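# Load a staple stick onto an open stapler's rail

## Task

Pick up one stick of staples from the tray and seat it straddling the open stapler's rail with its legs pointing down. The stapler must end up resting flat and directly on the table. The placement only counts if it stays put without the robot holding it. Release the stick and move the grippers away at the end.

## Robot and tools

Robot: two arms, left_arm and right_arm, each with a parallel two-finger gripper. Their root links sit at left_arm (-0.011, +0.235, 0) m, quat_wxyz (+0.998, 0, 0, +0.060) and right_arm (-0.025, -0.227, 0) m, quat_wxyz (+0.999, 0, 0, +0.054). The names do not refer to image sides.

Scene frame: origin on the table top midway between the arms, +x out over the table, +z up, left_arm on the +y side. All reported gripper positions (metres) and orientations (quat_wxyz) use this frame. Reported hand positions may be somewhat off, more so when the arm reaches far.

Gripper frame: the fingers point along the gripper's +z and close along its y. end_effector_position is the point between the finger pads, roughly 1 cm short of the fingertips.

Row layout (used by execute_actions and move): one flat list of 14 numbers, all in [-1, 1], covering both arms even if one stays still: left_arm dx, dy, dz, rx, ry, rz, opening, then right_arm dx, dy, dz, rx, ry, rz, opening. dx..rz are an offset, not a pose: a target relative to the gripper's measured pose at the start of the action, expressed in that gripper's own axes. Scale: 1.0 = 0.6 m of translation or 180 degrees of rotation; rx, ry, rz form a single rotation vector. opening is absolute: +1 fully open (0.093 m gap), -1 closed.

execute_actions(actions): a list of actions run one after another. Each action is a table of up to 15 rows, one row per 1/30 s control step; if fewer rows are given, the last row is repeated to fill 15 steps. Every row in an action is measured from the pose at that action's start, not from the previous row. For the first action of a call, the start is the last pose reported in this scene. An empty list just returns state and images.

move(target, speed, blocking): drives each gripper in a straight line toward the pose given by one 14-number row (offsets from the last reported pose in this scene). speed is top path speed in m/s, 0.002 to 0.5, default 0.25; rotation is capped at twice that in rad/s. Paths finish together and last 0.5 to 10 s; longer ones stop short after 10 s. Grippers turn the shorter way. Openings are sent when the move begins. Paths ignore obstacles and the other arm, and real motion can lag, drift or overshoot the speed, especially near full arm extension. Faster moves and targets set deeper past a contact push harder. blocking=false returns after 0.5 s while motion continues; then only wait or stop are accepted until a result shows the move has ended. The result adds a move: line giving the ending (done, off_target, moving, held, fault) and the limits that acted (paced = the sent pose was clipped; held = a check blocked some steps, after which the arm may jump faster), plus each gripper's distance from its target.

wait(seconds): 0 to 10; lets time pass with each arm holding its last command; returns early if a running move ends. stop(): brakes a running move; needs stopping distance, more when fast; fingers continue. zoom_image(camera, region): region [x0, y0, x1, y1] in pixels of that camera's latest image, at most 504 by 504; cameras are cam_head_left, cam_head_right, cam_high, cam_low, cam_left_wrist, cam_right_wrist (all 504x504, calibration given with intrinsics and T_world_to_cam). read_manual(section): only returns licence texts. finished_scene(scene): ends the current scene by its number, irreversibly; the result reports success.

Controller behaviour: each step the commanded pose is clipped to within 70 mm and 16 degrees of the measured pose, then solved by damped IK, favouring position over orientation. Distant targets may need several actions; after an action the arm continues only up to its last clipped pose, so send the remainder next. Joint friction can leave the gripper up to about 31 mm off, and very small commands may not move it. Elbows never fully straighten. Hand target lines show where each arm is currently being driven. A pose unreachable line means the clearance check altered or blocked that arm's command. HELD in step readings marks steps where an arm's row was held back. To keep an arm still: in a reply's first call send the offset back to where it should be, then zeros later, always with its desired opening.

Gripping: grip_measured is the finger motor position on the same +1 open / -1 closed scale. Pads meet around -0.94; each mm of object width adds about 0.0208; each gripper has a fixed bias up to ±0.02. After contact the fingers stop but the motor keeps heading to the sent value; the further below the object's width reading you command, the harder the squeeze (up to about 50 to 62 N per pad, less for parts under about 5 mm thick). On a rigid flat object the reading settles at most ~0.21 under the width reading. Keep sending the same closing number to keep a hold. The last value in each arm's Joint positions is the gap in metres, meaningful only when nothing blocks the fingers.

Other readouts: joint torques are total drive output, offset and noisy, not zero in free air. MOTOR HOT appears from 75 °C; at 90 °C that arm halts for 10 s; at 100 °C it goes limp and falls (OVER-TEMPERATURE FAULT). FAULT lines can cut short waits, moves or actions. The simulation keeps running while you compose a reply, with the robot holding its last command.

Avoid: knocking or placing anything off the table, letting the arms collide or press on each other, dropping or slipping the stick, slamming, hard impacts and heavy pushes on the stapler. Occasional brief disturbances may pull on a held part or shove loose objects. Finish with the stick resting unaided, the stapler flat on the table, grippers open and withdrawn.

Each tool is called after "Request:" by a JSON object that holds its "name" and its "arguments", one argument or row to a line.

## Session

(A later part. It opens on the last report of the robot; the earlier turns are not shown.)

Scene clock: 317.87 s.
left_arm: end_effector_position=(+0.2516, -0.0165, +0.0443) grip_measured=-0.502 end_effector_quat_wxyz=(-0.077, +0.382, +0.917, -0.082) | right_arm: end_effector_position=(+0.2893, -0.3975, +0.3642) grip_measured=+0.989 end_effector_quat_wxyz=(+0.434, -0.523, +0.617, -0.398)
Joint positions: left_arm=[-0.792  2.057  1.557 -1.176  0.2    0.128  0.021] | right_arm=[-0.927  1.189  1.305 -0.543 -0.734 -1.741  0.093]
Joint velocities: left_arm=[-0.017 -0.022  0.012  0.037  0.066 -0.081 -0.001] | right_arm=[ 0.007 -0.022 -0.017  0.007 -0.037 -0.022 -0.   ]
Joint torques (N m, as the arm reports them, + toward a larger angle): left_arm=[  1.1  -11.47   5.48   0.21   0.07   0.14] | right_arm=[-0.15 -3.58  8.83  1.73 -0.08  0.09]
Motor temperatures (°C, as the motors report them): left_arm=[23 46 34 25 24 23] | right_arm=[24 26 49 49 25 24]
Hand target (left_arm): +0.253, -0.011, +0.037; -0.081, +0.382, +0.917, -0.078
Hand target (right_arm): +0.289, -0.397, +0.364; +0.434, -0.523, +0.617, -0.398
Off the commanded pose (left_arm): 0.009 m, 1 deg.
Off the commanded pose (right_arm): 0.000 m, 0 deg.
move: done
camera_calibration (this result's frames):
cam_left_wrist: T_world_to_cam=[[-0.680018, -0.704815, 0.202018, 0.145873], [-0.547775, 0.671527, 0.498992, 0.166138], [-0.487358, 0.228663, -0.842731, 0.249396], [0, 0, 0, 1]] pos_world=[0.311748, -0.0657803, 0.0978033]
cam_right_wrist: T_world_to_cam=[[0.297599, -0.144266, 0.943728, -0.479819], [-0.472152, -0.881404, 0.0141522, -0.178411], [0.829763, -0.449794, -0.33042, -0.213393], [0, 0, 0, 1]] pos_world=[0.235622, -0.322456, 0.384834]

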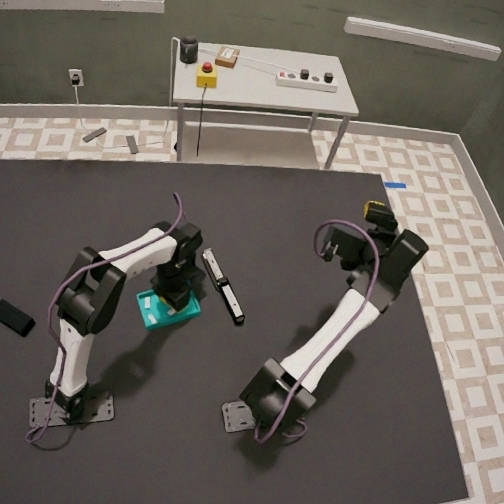

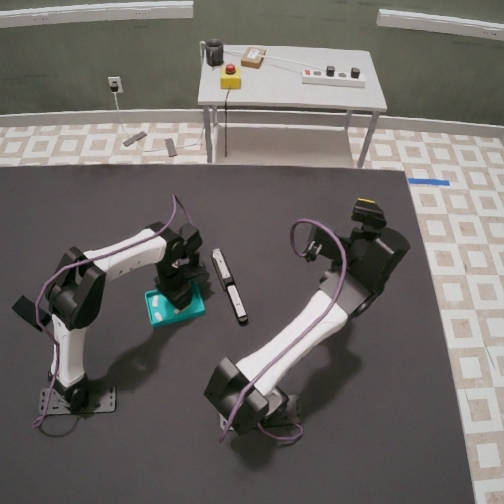

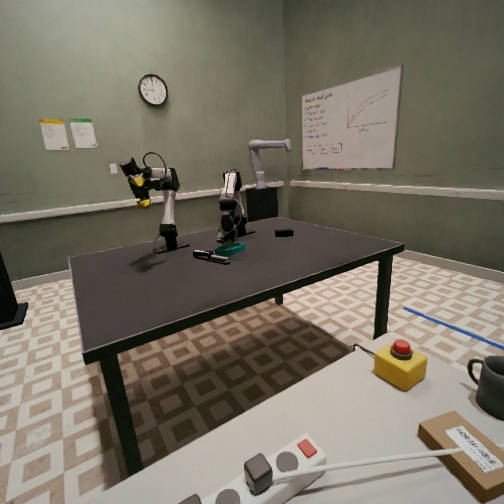

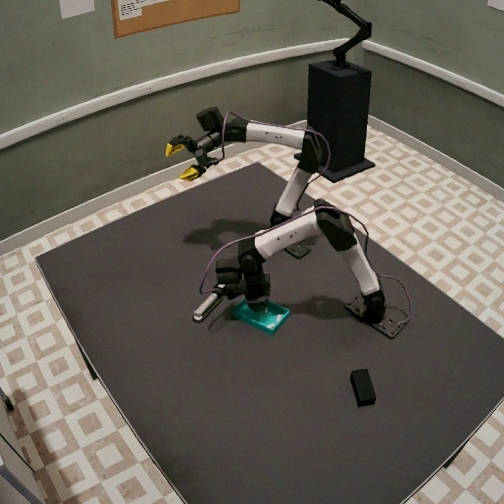

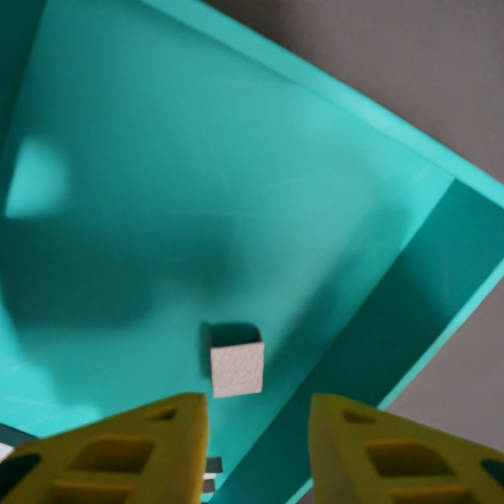

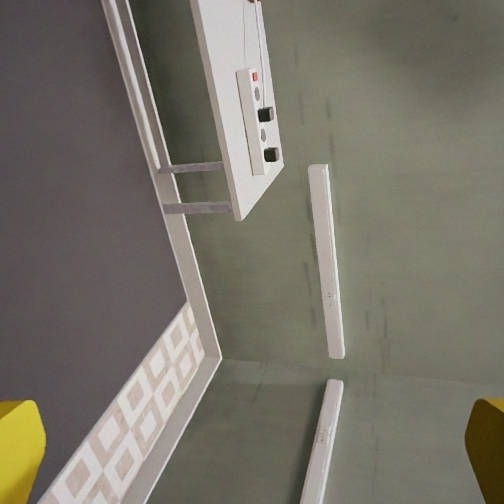

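Request:
{"name": "move", "arguments": {
  "target": [0.005,0.022,0,0,0,0,-0.5,0,0,0,0,0,0,1],
  "speed": 0.03
}}

Request:
{"name": "move", "arguments": {
  "target": [0,0.004,0.05,0,0,0,-0.5,0,0,0,0,0,0,1],
  "speed": 0.02
}}

Scene clock: 328.07 s.
left_arm: end_effector_position=(+0.2582, -0.0099, +0.0442) grip_measured=-0.502 end_effector_quat_wxyz=(-0.074, +0.382, +0.917, -0.084) | right_arm: end_effector_position=(+0.2893, -0.3975, +0.3642) grip_measured=+0.989 end_effector_quat_wxyz=(+0.434, -0.523, +0.617, -0.398)
Joint positions: left_arm=[-0.766  2.057  1.557 -1.174  0.2    0.151  0.021] | right_arm=[-0.927  1.189  1.305 -0.543 -0.734 -1.741  0.093]
Joint velocities: left_arm=[-0.007  0.012 -0.002 -0.066 -0.081  0.081  0.   ] | right_arm=[-0.022  0.022  0.002  0.022  0.007 -0.007  0.   ]
Joint torques (N m, as the arm reports them, + toward a larger angle): left_arm=[  0.98 -12.46   5.85   0.13   0.09   0.15] | right_arm=[-0.47 -3.53  8.71  1.76 -0.12  0.08]
Motor temperatures (°C, as the motors report them): left_arm=[23 47 34 25 24 23] | right_arm=[24 26 49 49 25 24]
Hand target (left_arm): +0.259, -0.005, +0.042; -0.077, +0.382, +0.917, -0.082
Hand target (right_arm): +0.289, -0.397, +0.364; +0.434, -0.523, +0.617, -0.398
Off the commanded pose (left_arm): 0.005 m, 0 deg.
Off the commanded pose (right_arm): 0.000 m, 0 deg.
move: done
camera_calibration (this result's frames):
cam_left_wrist: T_world_to_cam=[[-0.678949, -0.705356, 0.203718, 0.154669], [-0.551164, 0.67299, 0.493257, 0.166526], [-0.485022, 0.222614, -0.845693, 0.250566], [0, 0, 0, 1]] pos_world=[0.318325, -0.0587535, 0.098253]
cam_right_wrist: T_world_to_cam=[[0.297599, -0.144266, 0.943728, -0.479819], [-0.472152, -0.881404, 0.0141522, -0.178411], [0.829763, -0.449794, -0.33042, -0.213393], [0, 0, 0, 1]] pos_world=[0.235622, -0.322456, 0.384834]

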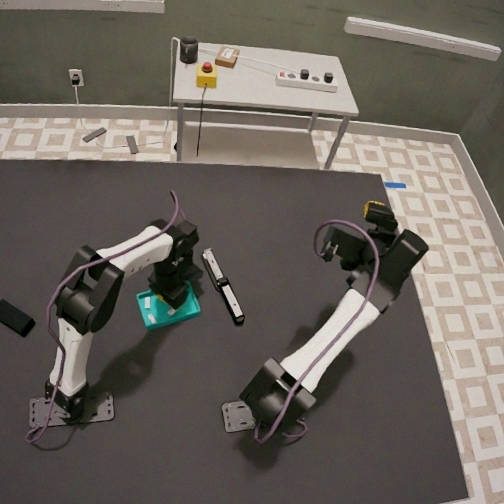

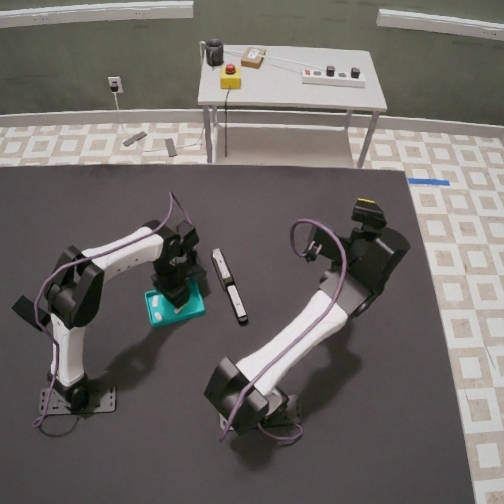

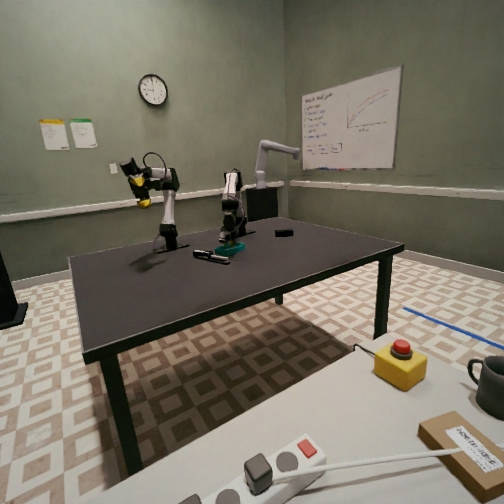

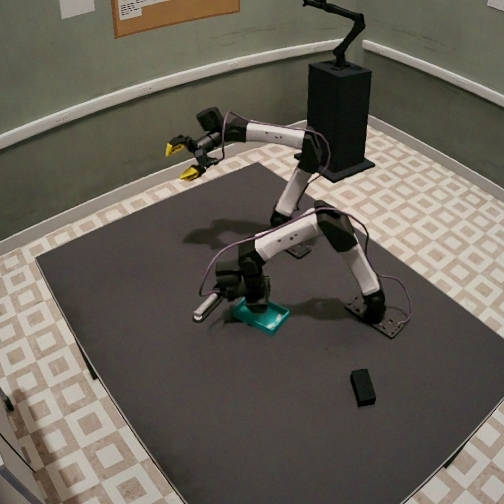

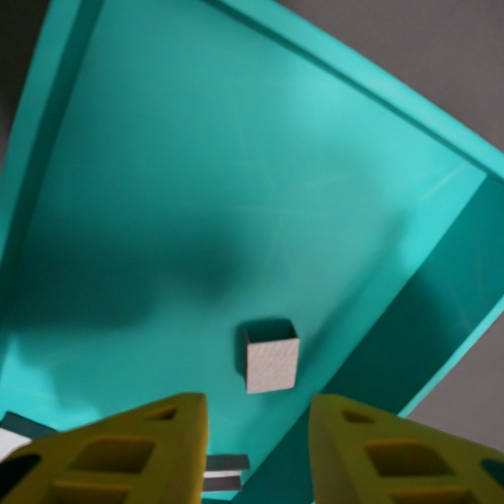

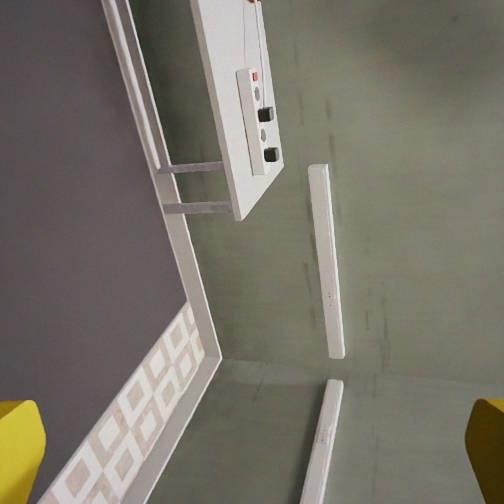

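Scene clock: 329.80 s.
left_arm: end_effector_position=(+0.2580, -0.0099, +0.0230) grip_measured=-0.502 end_effector_quat_wxyz=(-0.068, +0.382, +0.918, -0.086) | right_arm: end_effector_position=(+0.2893, -0.3975, +0.3642) grip_measured=+0.989 end_effector_quat_wxyz=(+0.434, -0.523, +0.617, -0.398)
Joint positions: left_arm=[-0.766  2.07   1.489 -1.081  0.201  0.151  0.021] | right_arm=[-0.927  1.189  1.305 -0.543 -0.734 -1.741  0.093]
Joint velocities: left_arm=[-0.002  0.012 -0.002 -0.022  0.007 -0.051 -0.001] | right_arm=[0.007 0.017 0.007 0.007 0.051 0.007 0.   ]
Joint torques (N m, as the arm reports them, + toward a larger angle): left_arm=[ -0.64 -11.09   4.98   0.29   0.11  -0.02] | right_arm=[-0.39 -3.62  8.67  1.77 -0.08  0.08]
Motor temperatures (°C, as the motors report them): left_arm=[23 47 34 25 24 23] | right_arm=[24 26 49 49 25 24]
Hand target (left_arm): +0.254, -0.011, +0.015; -0.074, +0.382, +0.917, -0.084
Hand target (right_arm): +0.289, -0.397, +0.364; +0.434, -0.523, +0.617, -0.398
Off the commanded pose (left_arm): 0.010 m, 1 deg.
Off the commanded pose (right_arm): 0.000 m, 0 deg.
move: done
camera_calibration (this result's frames):
cam_left_wrist: T_world_to_cam=[[-0.680846, -0.703739, 0.202976, 0.159364], [-0.55589, 0.676948, 0.482419, 0.178365], [-0.476901, 0.215621, -0.852099, 0.230536], [0, 0, 0, 1]] pos_world=[0.317597, -0.0583016, 0.0780454]
cam_right_wrist: T_world_to_cam=[[0.297599, -0.144266, 0.943728, -0.479819], [-0.472152, -0.881404, 0.0141522, -0.178411], [0.829763, -0.449794, -0.33042, -0.213393], [0, 0, 0, 1]] pos_world=[0.235622, -0.322456, 0.384834]

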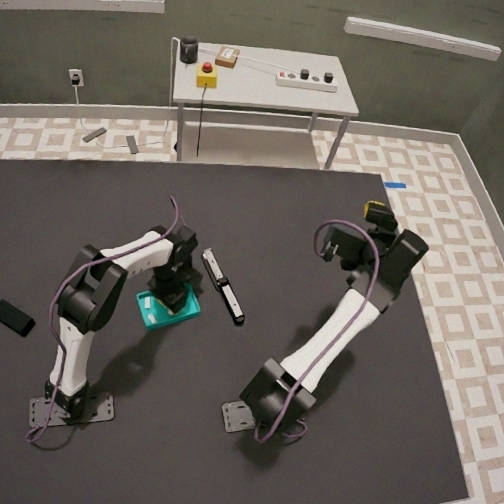

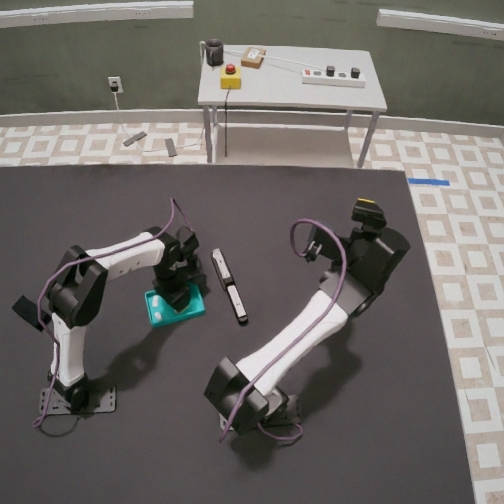

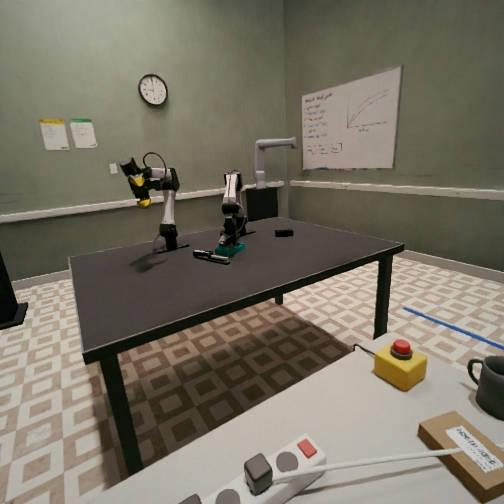

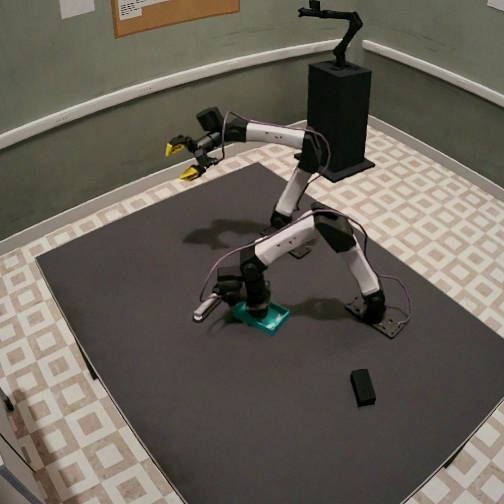

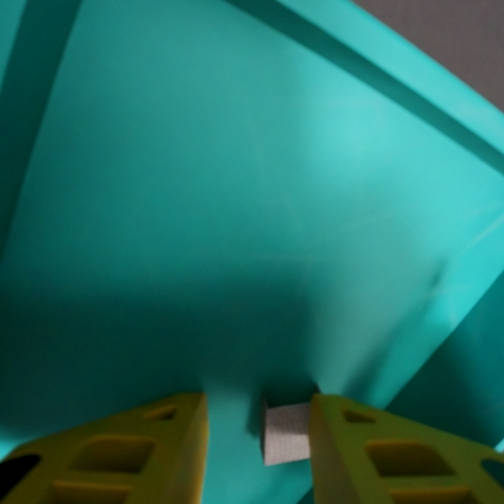

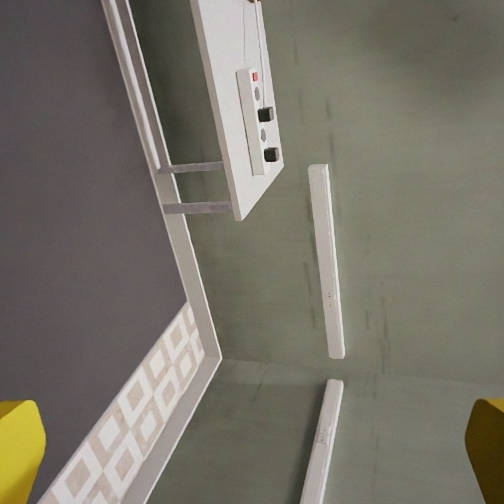

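Request:
{"name": "move", "arguments": {
  "target": [0.012,-0.018,-0.022,0,0,0,-0.45,0,0,0,0,0,0,1],
  "speed": 0.02
}}

Scene clock: 335.07 s.
left_arm: end_effector_position=(+0.2528, -0.0098, +0.0346) grip_measured=-0.452 end_effector_quat_wxyz=(-0.067, +0.382, +0.918, -0.087) | right_arm: end_effector_position=(+0.2893, -0.3975, +0.3642) grip_measured=+0.989 end_effector_quat_wxyz=(+0.434, -0.523, +0.617, -0.398)
Joint positions: left_arm=[-0.774  2.037  1.489 -1.109  0.203  0.143  0.023] | right_arm=[-0.927  1.189  1.305 -0.543 -0.734 -1.741  0.093]
Joint velocities: left_arm=[-0.007 -0.002 -0.007  0.051  0.037 -0.007  0.001] | right_arm=[-0.007 -0.017 -0.007  0.022  0.022  0.051 -0.001]
Joint torques (N m, as the arm reports them, + toward a larger angle): left_arm=[ -0.66 -13.49   6.42   0.1    0.13  -0.01] | right_arm=[-0.44 -3.67  8.69  1.76 -0.09  0.08]
Motor temperatures (°C, as the motors report them): left_arm=[23 47 33 25 24 23] | right_arm=[24 26 49 49 25 24]
Hand target (left_arm): +0.248, -0.011, +0.039; -0.068, +0.382, +0.917, -0.086
Hand target (right_arm): +0.289, -0.397, +0.364; +0.434, -0.523, +0.617, -0.398
Off the commanded pose (left_arm): 0.006 m, 0 deg.
Off the commanded pose (right_arm): 0.000 m, 0 deg.
move: done
camera_calibration (this result's frames):
cam_left_wrist: T_world_to_cam=[[-0.680866, -0.703469, 0.203847, 0.153535], [-0.556773, 0.677965, 0.479965, 0.170171], [-0.475842, 0.213295, -0.853276, 0.237652], [0, 0, 0, 1]] pos_world=[0.312368, -0.0580524, 0.0898088]
cam_right_wrist: T_world_to_cam=[[0.297599, -0.144266, 0.943728, -0.479819], [-0.472152, -0.881404, 0.0141522, -0.178411], [0.829763, -0.449794, -0.33042, -0.213393], [0, 0, 0, 1]] pos_world=[0.235622, -0.322456, 0.384834]

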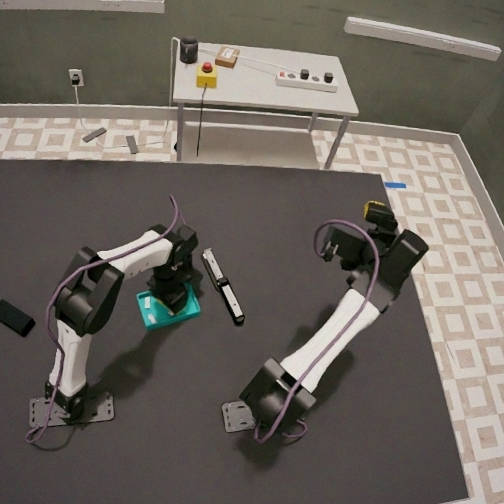

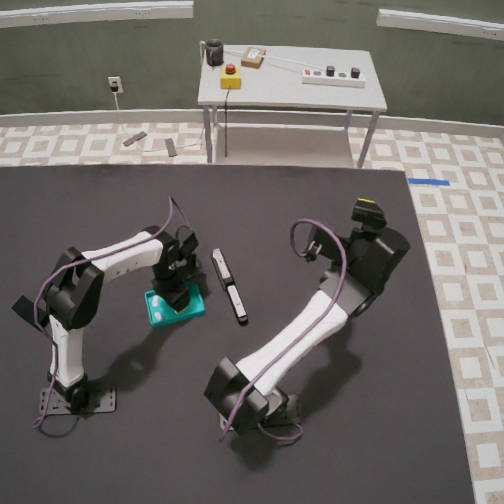

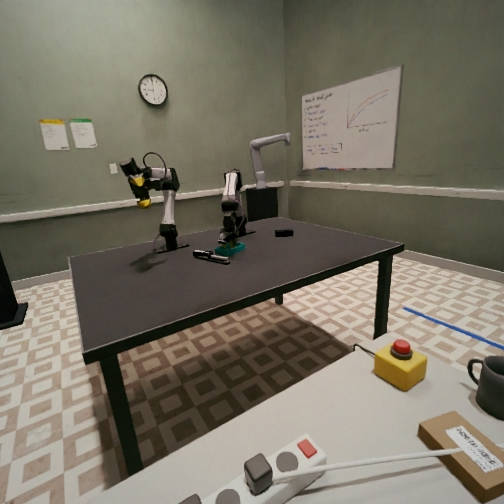

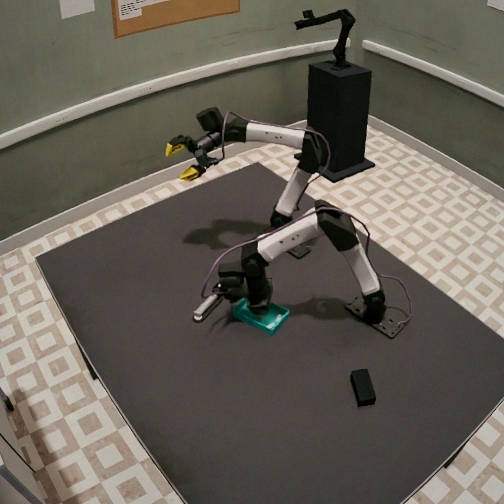

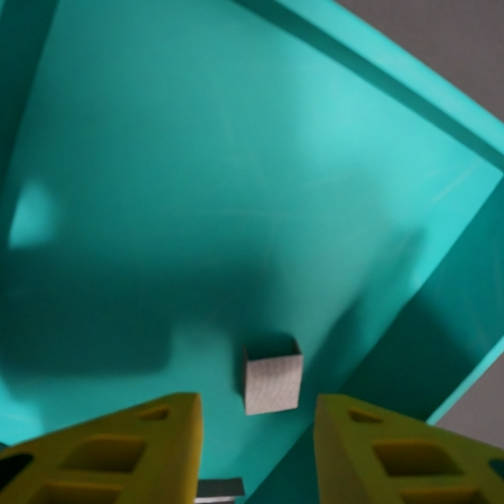

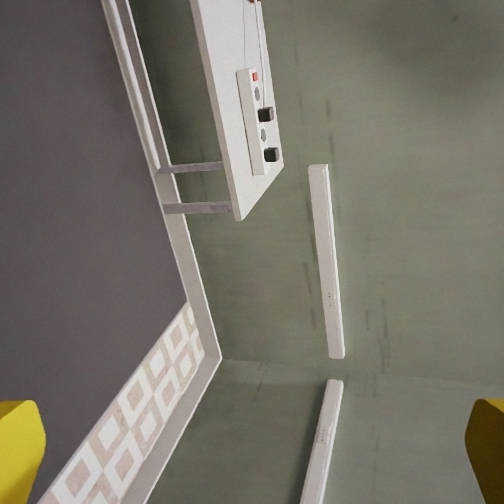

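Request:
{"name": "move", "arguments": {
  "target": [0.004,-0.02,0,0,0,0.03,-0.45,0,0,0,0,0,0,1],
  "speed": 0.02
}}

Request:
{"name": "move", "arguments": {
  "target": [0,0,0.04,0,0,0,-0.45,0,0,0,0,0,0,1],
  "speed": 0.02
}}

Scene clock: 343.43 s.
left_arm: end_effector_position=(+0.2479, -0.0146, +0.0346) grip_measured=-0.452 end_effector_quat_wxyz=(-0.066, +0.415, +0.903, -0.088) | right_arm: end_effector_position=(+0.2893, -0.3975, +0.3642) grip_measured=+0.989 end_effector_quat_wxyz=(+0.434, -0.523, +0.617, -0.398)
Joint positions: left_arm=[-0.793  2.037  1.489 -1.11   0.203  0.196  0.023] | right_arm=[-0.927  1.189  1.305 -0.543 -0.734 -1.741  0.093]
Joint velocities: left_arm=[-0.012  0.007 -0.007 -0.022 -0.022 -0.007 -0.001] | right_arm=[-0.007  0.002 -0.007 -0.022  0.051  0.022  0.001]
Joint torques (N m, as the arm reports them, + toward a larger angle): left_arm=[ -0.86 -14.01   5.36   0.17   0.17   0.15] | right_arm=[-0.28 -3.59  8.74  1.79 -0.07  0.08]
Motor temperatures (°C, as the motors report them): left_arm=[23 48 34 24 24 23] | right_arm=[24 26 49 49 25 24]
Hand target (left_arm): +0.243, -0.016, +0.037; -0.064, +0.425, +0.898, -0.090
Hand target (right_arm): +0.289, -0.397, +0.364; +0.434, -0.523, +0.617, -0.398
Off the commanded pose (left_arm): 0.006 m, 1 deg.
Off the commanded pose (right_arm): 0.000 m, 0 deg.
move: done
camera_calibration (this result's frames):
cam_left_wrist: T_world_to_cam=[[-0.729582, -0.651844, 0.206906, 0.159509], [-0.509734, 0.720002, 0.470924, 0.15994], [-0.455941, 0.23811, -0.857567, 0.231928], [0, 0, 0, 1]] pos_world=[0.303647, -0.0664065, 0.0905706]
cam_right_wrist: T_world_to_cam=[[0.297599, -0.144266, 0.943728, -0.479819], [-0.472152, -0.881404, 0.0141522, -0.178411], [0.829763, -0.449794, -0.33042, -0.213393], [0, 0, 0, 1]] pos_world=[0.235622, -0.322456, 0.384834]

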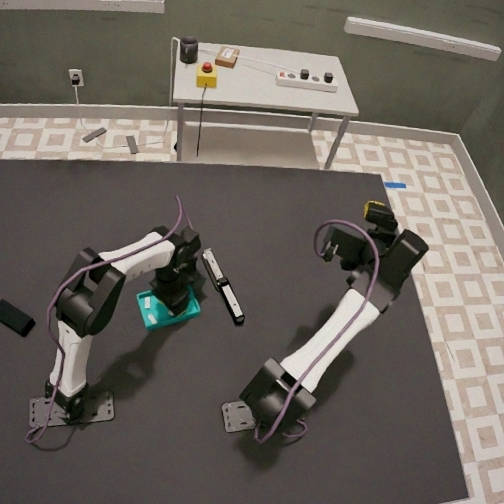

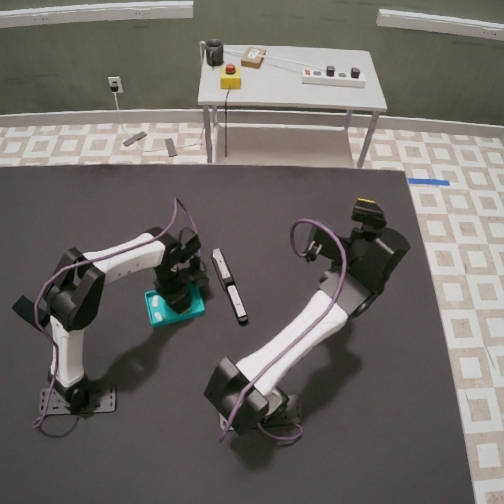

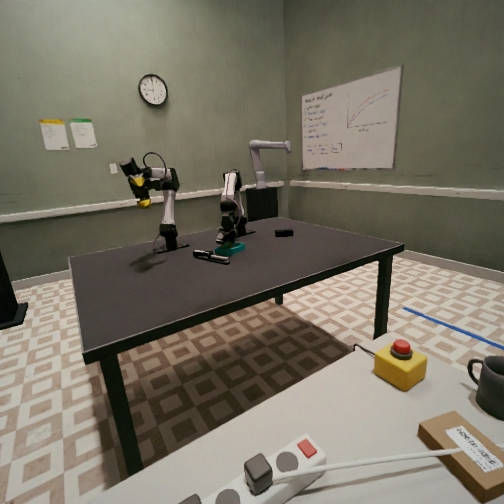

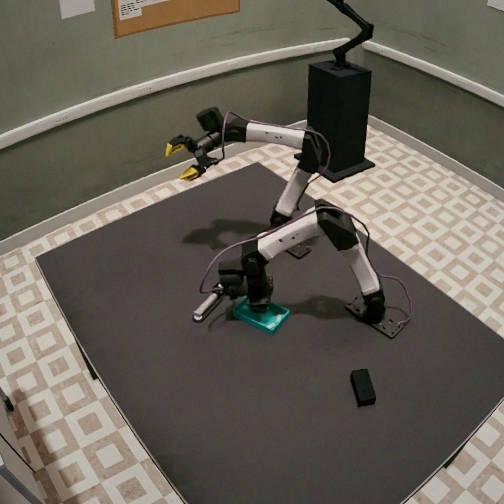

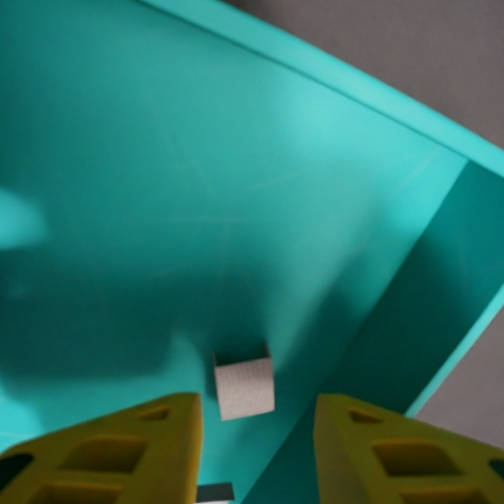

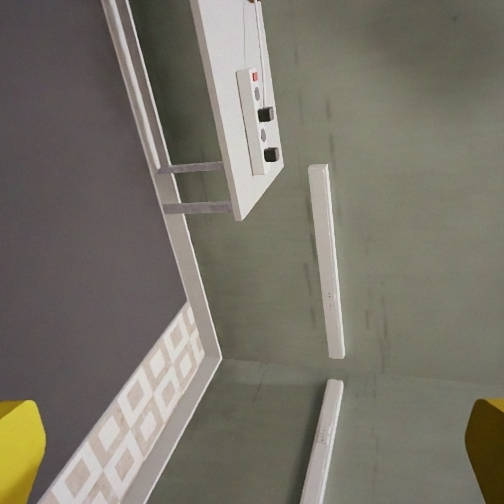

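Scene clock: 344.87 s.
left_arm: end_effector_position=(+0.2503, -0.0165, +0.0233) grip_measured=-0.452 end_effector_quat_wxyz=(-0.053, +0.415, +0.904, -0.091) | right_arm: end_effector_position=(+0.2893, -0.3975, +0.3642) grip_measured=+0.989 end_effector_quat_wxyz=(+0.434, -0.523, +0.617, -0.398)
Joint positions: left_arm=[-0.793  2.037  1.443 -1.036  0.203  0.194  0.023] | right_arm=[-0.927  1.189  1.305 -0.543 -0.734 -1.741  0.093]
Joint velocities: left_arm=[-0.012  0.007 -0.002 -0.007 -0.037 -0.022  0.002] | right_arm=[-0.022  0.012 -0.012  0.007 -0.051 -0.022  0.001]
Joint torques (N m, as the arm reports them, + toward a larger angle): left_arm=[ -0.88 -10.     4.93   0.33   0.14  -0.02] | right_arm=[-0.43 -3.72  8.8   1.73 -0.11  0.13]
Motor temperatures (°C, as the motors report them): left_arm=[23 48 33 24 24 23] | right_arm=[24 26 49 49 25 24]
Hand target (left_arm): +0.243, -0.017, +0.012; -0.066, +0.415, +0.903, -0.088
Hand target (right_arm): +0.289, -0.397, +0.364; +0.434, -0.523, +0.617, -0.398
Off the commanded pose (left_arm): 0.014 m, 2 deg.
Off the commanded pose (right_arm): 0.000 m, 0 deg.
move: off_target (left_arm)
camera_calibration (this result's frames):
cam_left_wrist: T_world_to_cam=[[-0.732646, -0.649913, 0.202099, 0.16327], [-0.521494, 0.726852, 0.446912, 0.171515], [-0.43735, 0.222035, -0.87145, 0.219178], [0, 0, 0, 1]] pos_world=[0.30492, -0.0672205, 0.0813535]
cam_right_wrist: T_world_to_cam=[[0.297599, -0.144266, 0.943728, -0.479819], [-0.472152, -0.881404, 0.0141522, -0.178411], [0.829763, -0.449794, -0.33042, -0.213393], [0, 0, 0, 1]] pos_world=[0.235622, -0.322456, 0.384834]

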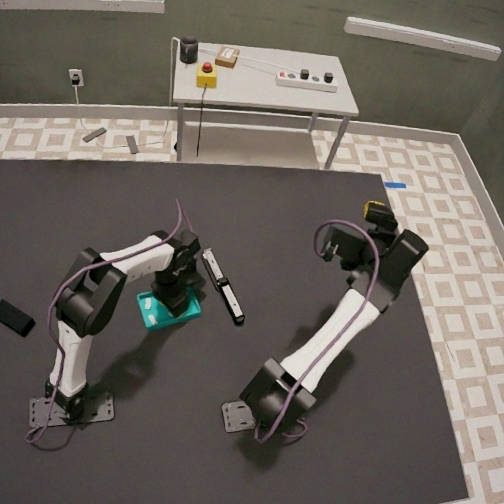

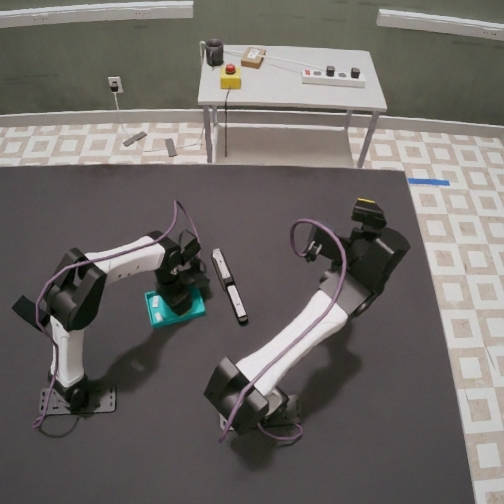

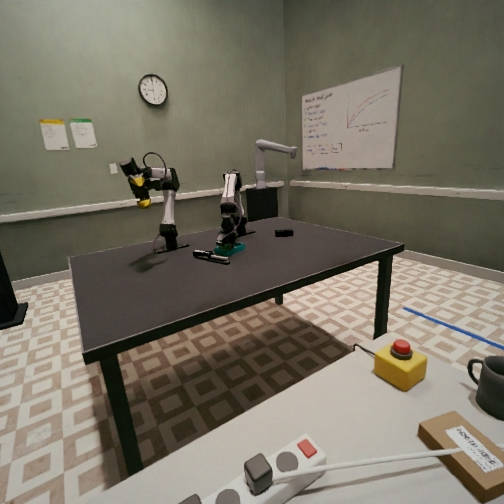

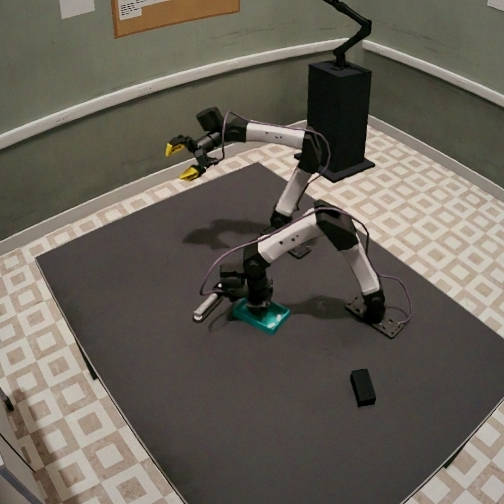

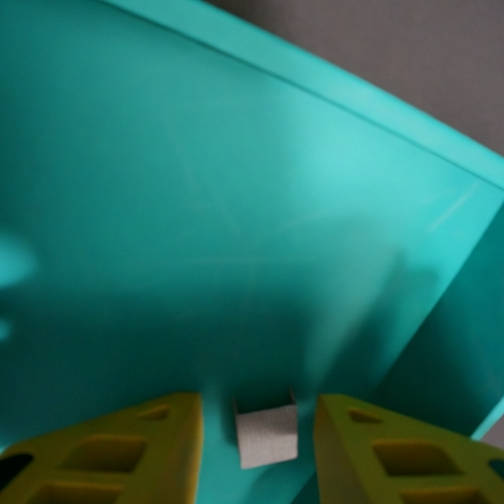

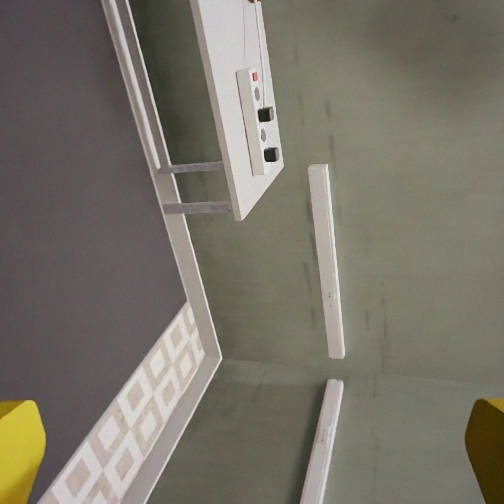

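Request:
{"name": "execute_actions", "arguments": {
  "actions": [
    [[0,0,0,0,0,0,-0.82,0,0,0,0,0,0,1]],
    [[0,0,0,0,0,0,-0.82,0,0,0,0,0,0,1]]
  ]
}}

Request:
{"name": "move", "arguments": {
  "target": [0,0,-0.12,-0.055,0,0,-0.82,0,0,0,0,0,0,1],
  "speed": 0.05
}}

Scene clock: 350.77 s.
left_arm: end_effector_position=(+0.2503, -0.0165, +0.0232) grip_measured=-0.807 end_effector_quat_wxyz=(-0.053, +0.415, +0.904, -0.091) | right_arm: end_effector_position=(+0.2893, -0.3975, +0.3642) grip_measured=+0.989 end_effector_quat_wxyz=(+0.434, -0.523, +0.617, -0.398)
Joint positions: left_arm=[-0.793  2.037  1.443 -1.036  0.203  0.193  0.006] | right_arm=[-0.927  1.189  1.305 -0.543 -0.734 -1.741  0.093]
Joint velocities: left_arm=[-0.007  0.022  0.002  0.022  0.037 -0.051 -0.   ] | right_arm=[-0.007  0.007 -0.002 -0.051 -0.051  0.022  0.002]
Joint torques (N m, as the arm reports them, + toward a larger angle): left_arm=[  0.1  -12.11   6.68   0.22   0.11   0.05] | right_arm=[-0.28 -3.68  8.73  1.75 -0.1   0.1 ]
Motor temperatures (°C, as the motors report them): left_arm=[23 48 33 24 24 23] | right_arm=[24 26 50 49 25 24]
Hand target (left_arm): +0.250, -0.017, +0.023; -0.053, +0.415, +0.904, -0.091
Hand target (right_arm): +0.289, -0.397, +0.364; +0.434, -0.523, +0.617, -0.398
Off the commanded pose (left_arm): 0.000 m, 0 deg.
Off the commanded pose (right_arm): 0.000 m, 0 deg.
Step readings (end_effector_position; steps 1 to 15: 1st action; 16 to 30: 2nd action):
0: left_arm (+0.2503, -0.0165, +0.0232) | right_arm (+0.2893, -0.3975, +0.3642)
1: left_arm (+0.2503, -0.0165, +0.0232) | right_arm (+0.2893, -0.3975, +0.3642)
2: left_arm (+0.2503, -0.0165, +0.0232) | right_arm (+0.2893, -0.3975, +0.3642)
4: left_arm (+0.2503, -0.0165, +0.0232) | right_arm (+0.2893, -0.3975, +0.3642)
8: left_arm (+0.2503, -0.0165, +0.0232) | right_arm (+0.2893, -0.3975, +0.3642)
15: left_arm (+0.2503, -0.0165, +0.0232) | right_arm (+0.2893, -0.3975, +0.3642)
16: left_arm (+0.2503, -0.0165, +0.0232) | right_arm (+0.2893, -0.3975, +0.3642)
17: left_arm (+0.2503, -0.0165, +0.0232) | right_arm (+0.2893, -0.3975, +0.3642)
19: left_arm (+0.2503, -0.0165, +0.0232) | right_arm (+0.2893, -0.3975, +0.3642)
23: left_arm (+0.2503, -0.0165, +0.0232) | right_arm (+0.2893, -0.3975, +0.3642)
30: end_effector_position above
camera_calibration (this result's frames):
cam_left_wrist: T_world_to_cam=[[-0.732394, -0.650199, 0.20209, 0.163215], [-0.521744, 0.726628, 0.446984, 0.171584], [-0.437473, 0.221929, -0.871416, 0.219111], [0, 0, 0, 1]] pos_world=[0.304916, -0.0671831, 0.0812574]
cam_right_wrist: T_world_to_cam=[[0.297599, -0.144266, 0.943728, -0.479819], [-0.472152, -0.881404, 0.0141522, -0.178411], [0.829763, -0.449794, -0.33042, -0.213393], [0, 0, 0, 1]] pos_world=[0.235622, -0.322456, 0.384834]

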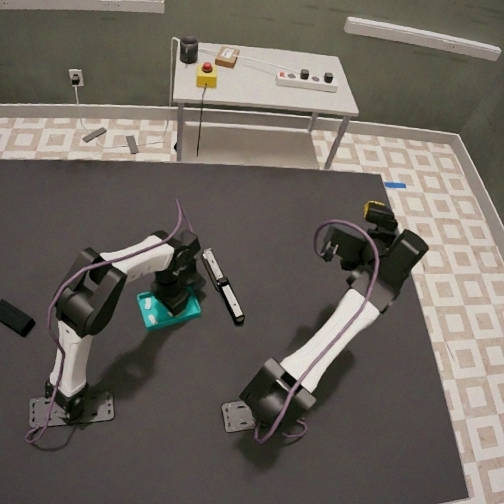

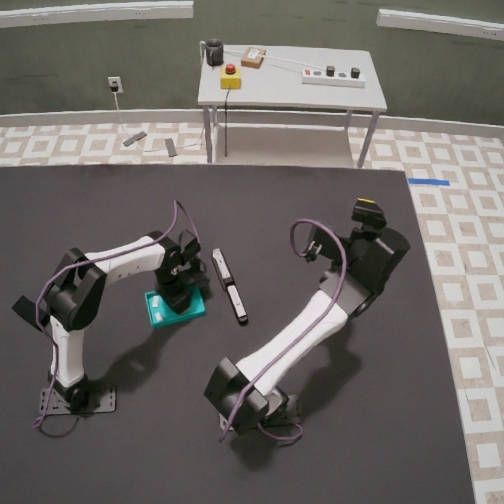

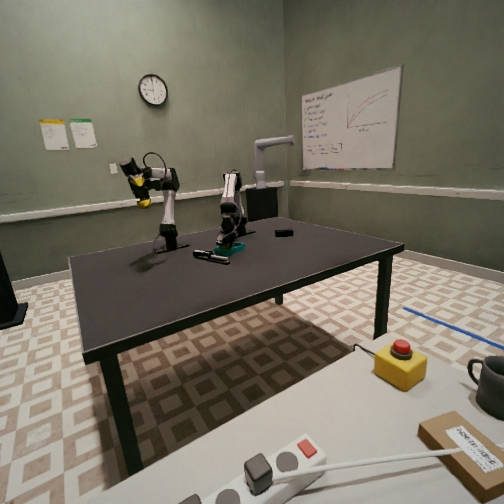

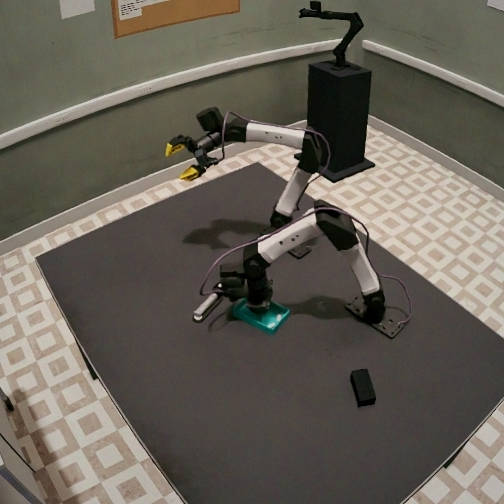

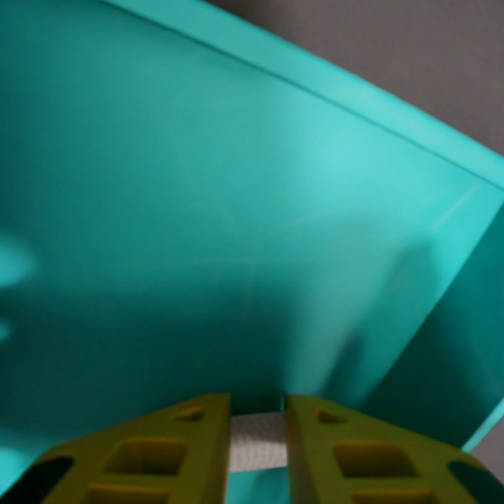

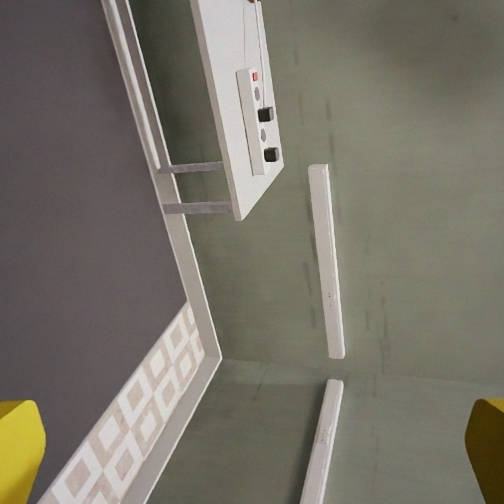

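Scene clock: 352.93 s.
left_arm: end_effector_position=(+0.2626, -0.0047, +0.0852) grip_measured=-0.807 end_effector_quat_wxyz=(-0.026, +0.417, +0.908, -0.015) | right_arm: end_effector_position=(+0.2893, -0.3975, +0.3642) grip_measured=+0.989 end_effector_quat_wxyz=(+0.434, -0.523, +0.617, -0.398)
Joint positions: left_arm=[-0.82   1.974  1.618 -1.258  0.043  0.161  0.006] | right_arm=[-0.927  1.189  1.305 -0.543 -0.734 -1.741  0.093]
Joint velocities: left_arm=[ 0.017 -0.017 -0.017 -0.081 -0.007  0.051 -0.   ] | right_arm=[ 0.007  0.017  0.007 -0.066  0.037  0.081 -0.   ]
Joint torques (N m, as the arm reports them, + toward a larger angle): left_arm=[ -0.89 -13.16   8.72   0.16  -0.06  -0.05] | right_arm=[-0.27 -3.51  8.79  1.72 -0.09  0.13]
Motor temperatures (°C, as the motors report them): left_arm=[23 48 34 24 24 23] | right_arm=[24 26 50 49 25 24]
Hand target (left_arm): +0.262, -0.008, +0.094; -0.016, +0.418, +0.908, -0.014
Hand target (right_arm): +0.289, -0.397, +0.364; +0.434, -0.523, +0.617, -0.398
Off the commanded pose (left_arm): 0.009 m, 1 deg.
Off the commanded pose (right_arm): 0.000 m, 0 deg.
move: done
camera_calibration (this result's frames):
cam_left_wrist: T_world_to_cam=[[-0.748057, -0.662261, 0.0426681, 0.185016], [-0.570818, 0.674897, 0.467633, 0.152557], [-0.338492, 0.325461, -0.882892, 0.251292], [0, 0, 0, 1]] pos_world=[0.310546, -0.0622171, 0.142629]
cam_right_wrist: T_world_to_cam=[[0.297599, -0.144266, 0.943728, -0.479819], [-0.472152, -0.881404, 0.0141522, -0.178411], [0.829763, -0.449794, -0.33042, -0.213393], [0, 0, 0, 1]] pos_world=[0.235622, -0.322456, 0.384834]

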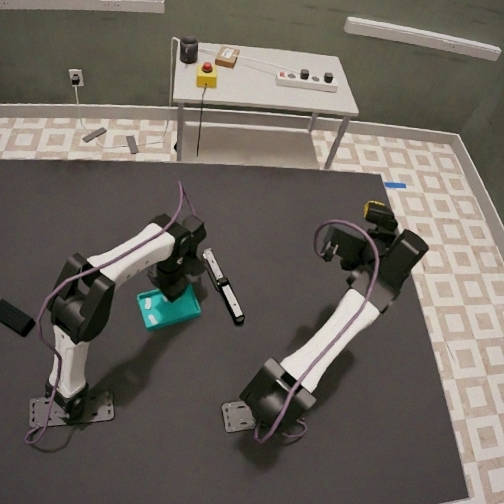

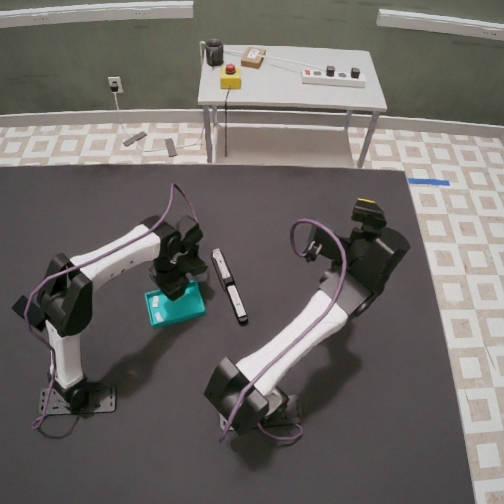

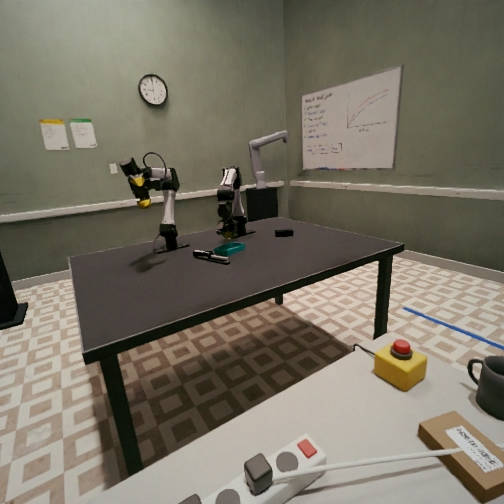

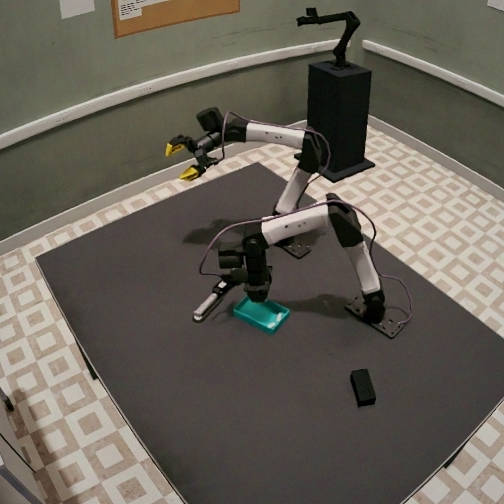

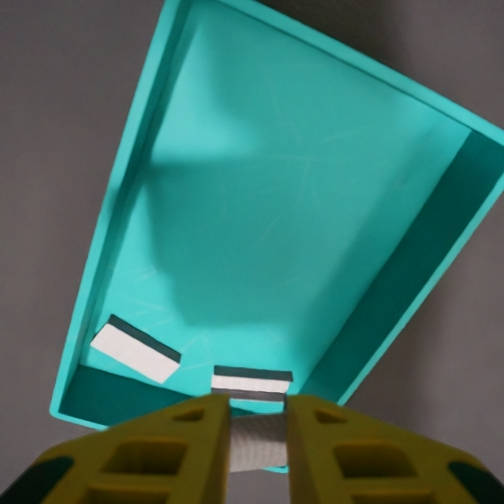

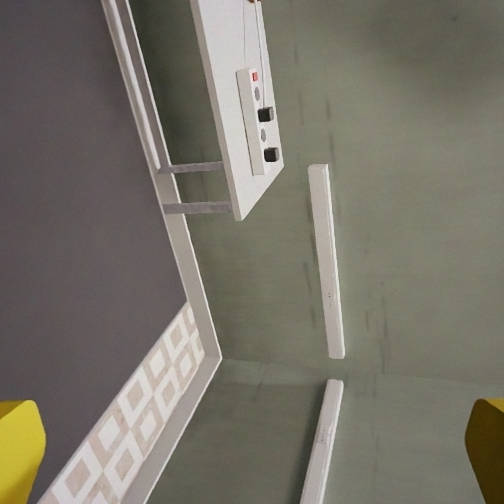

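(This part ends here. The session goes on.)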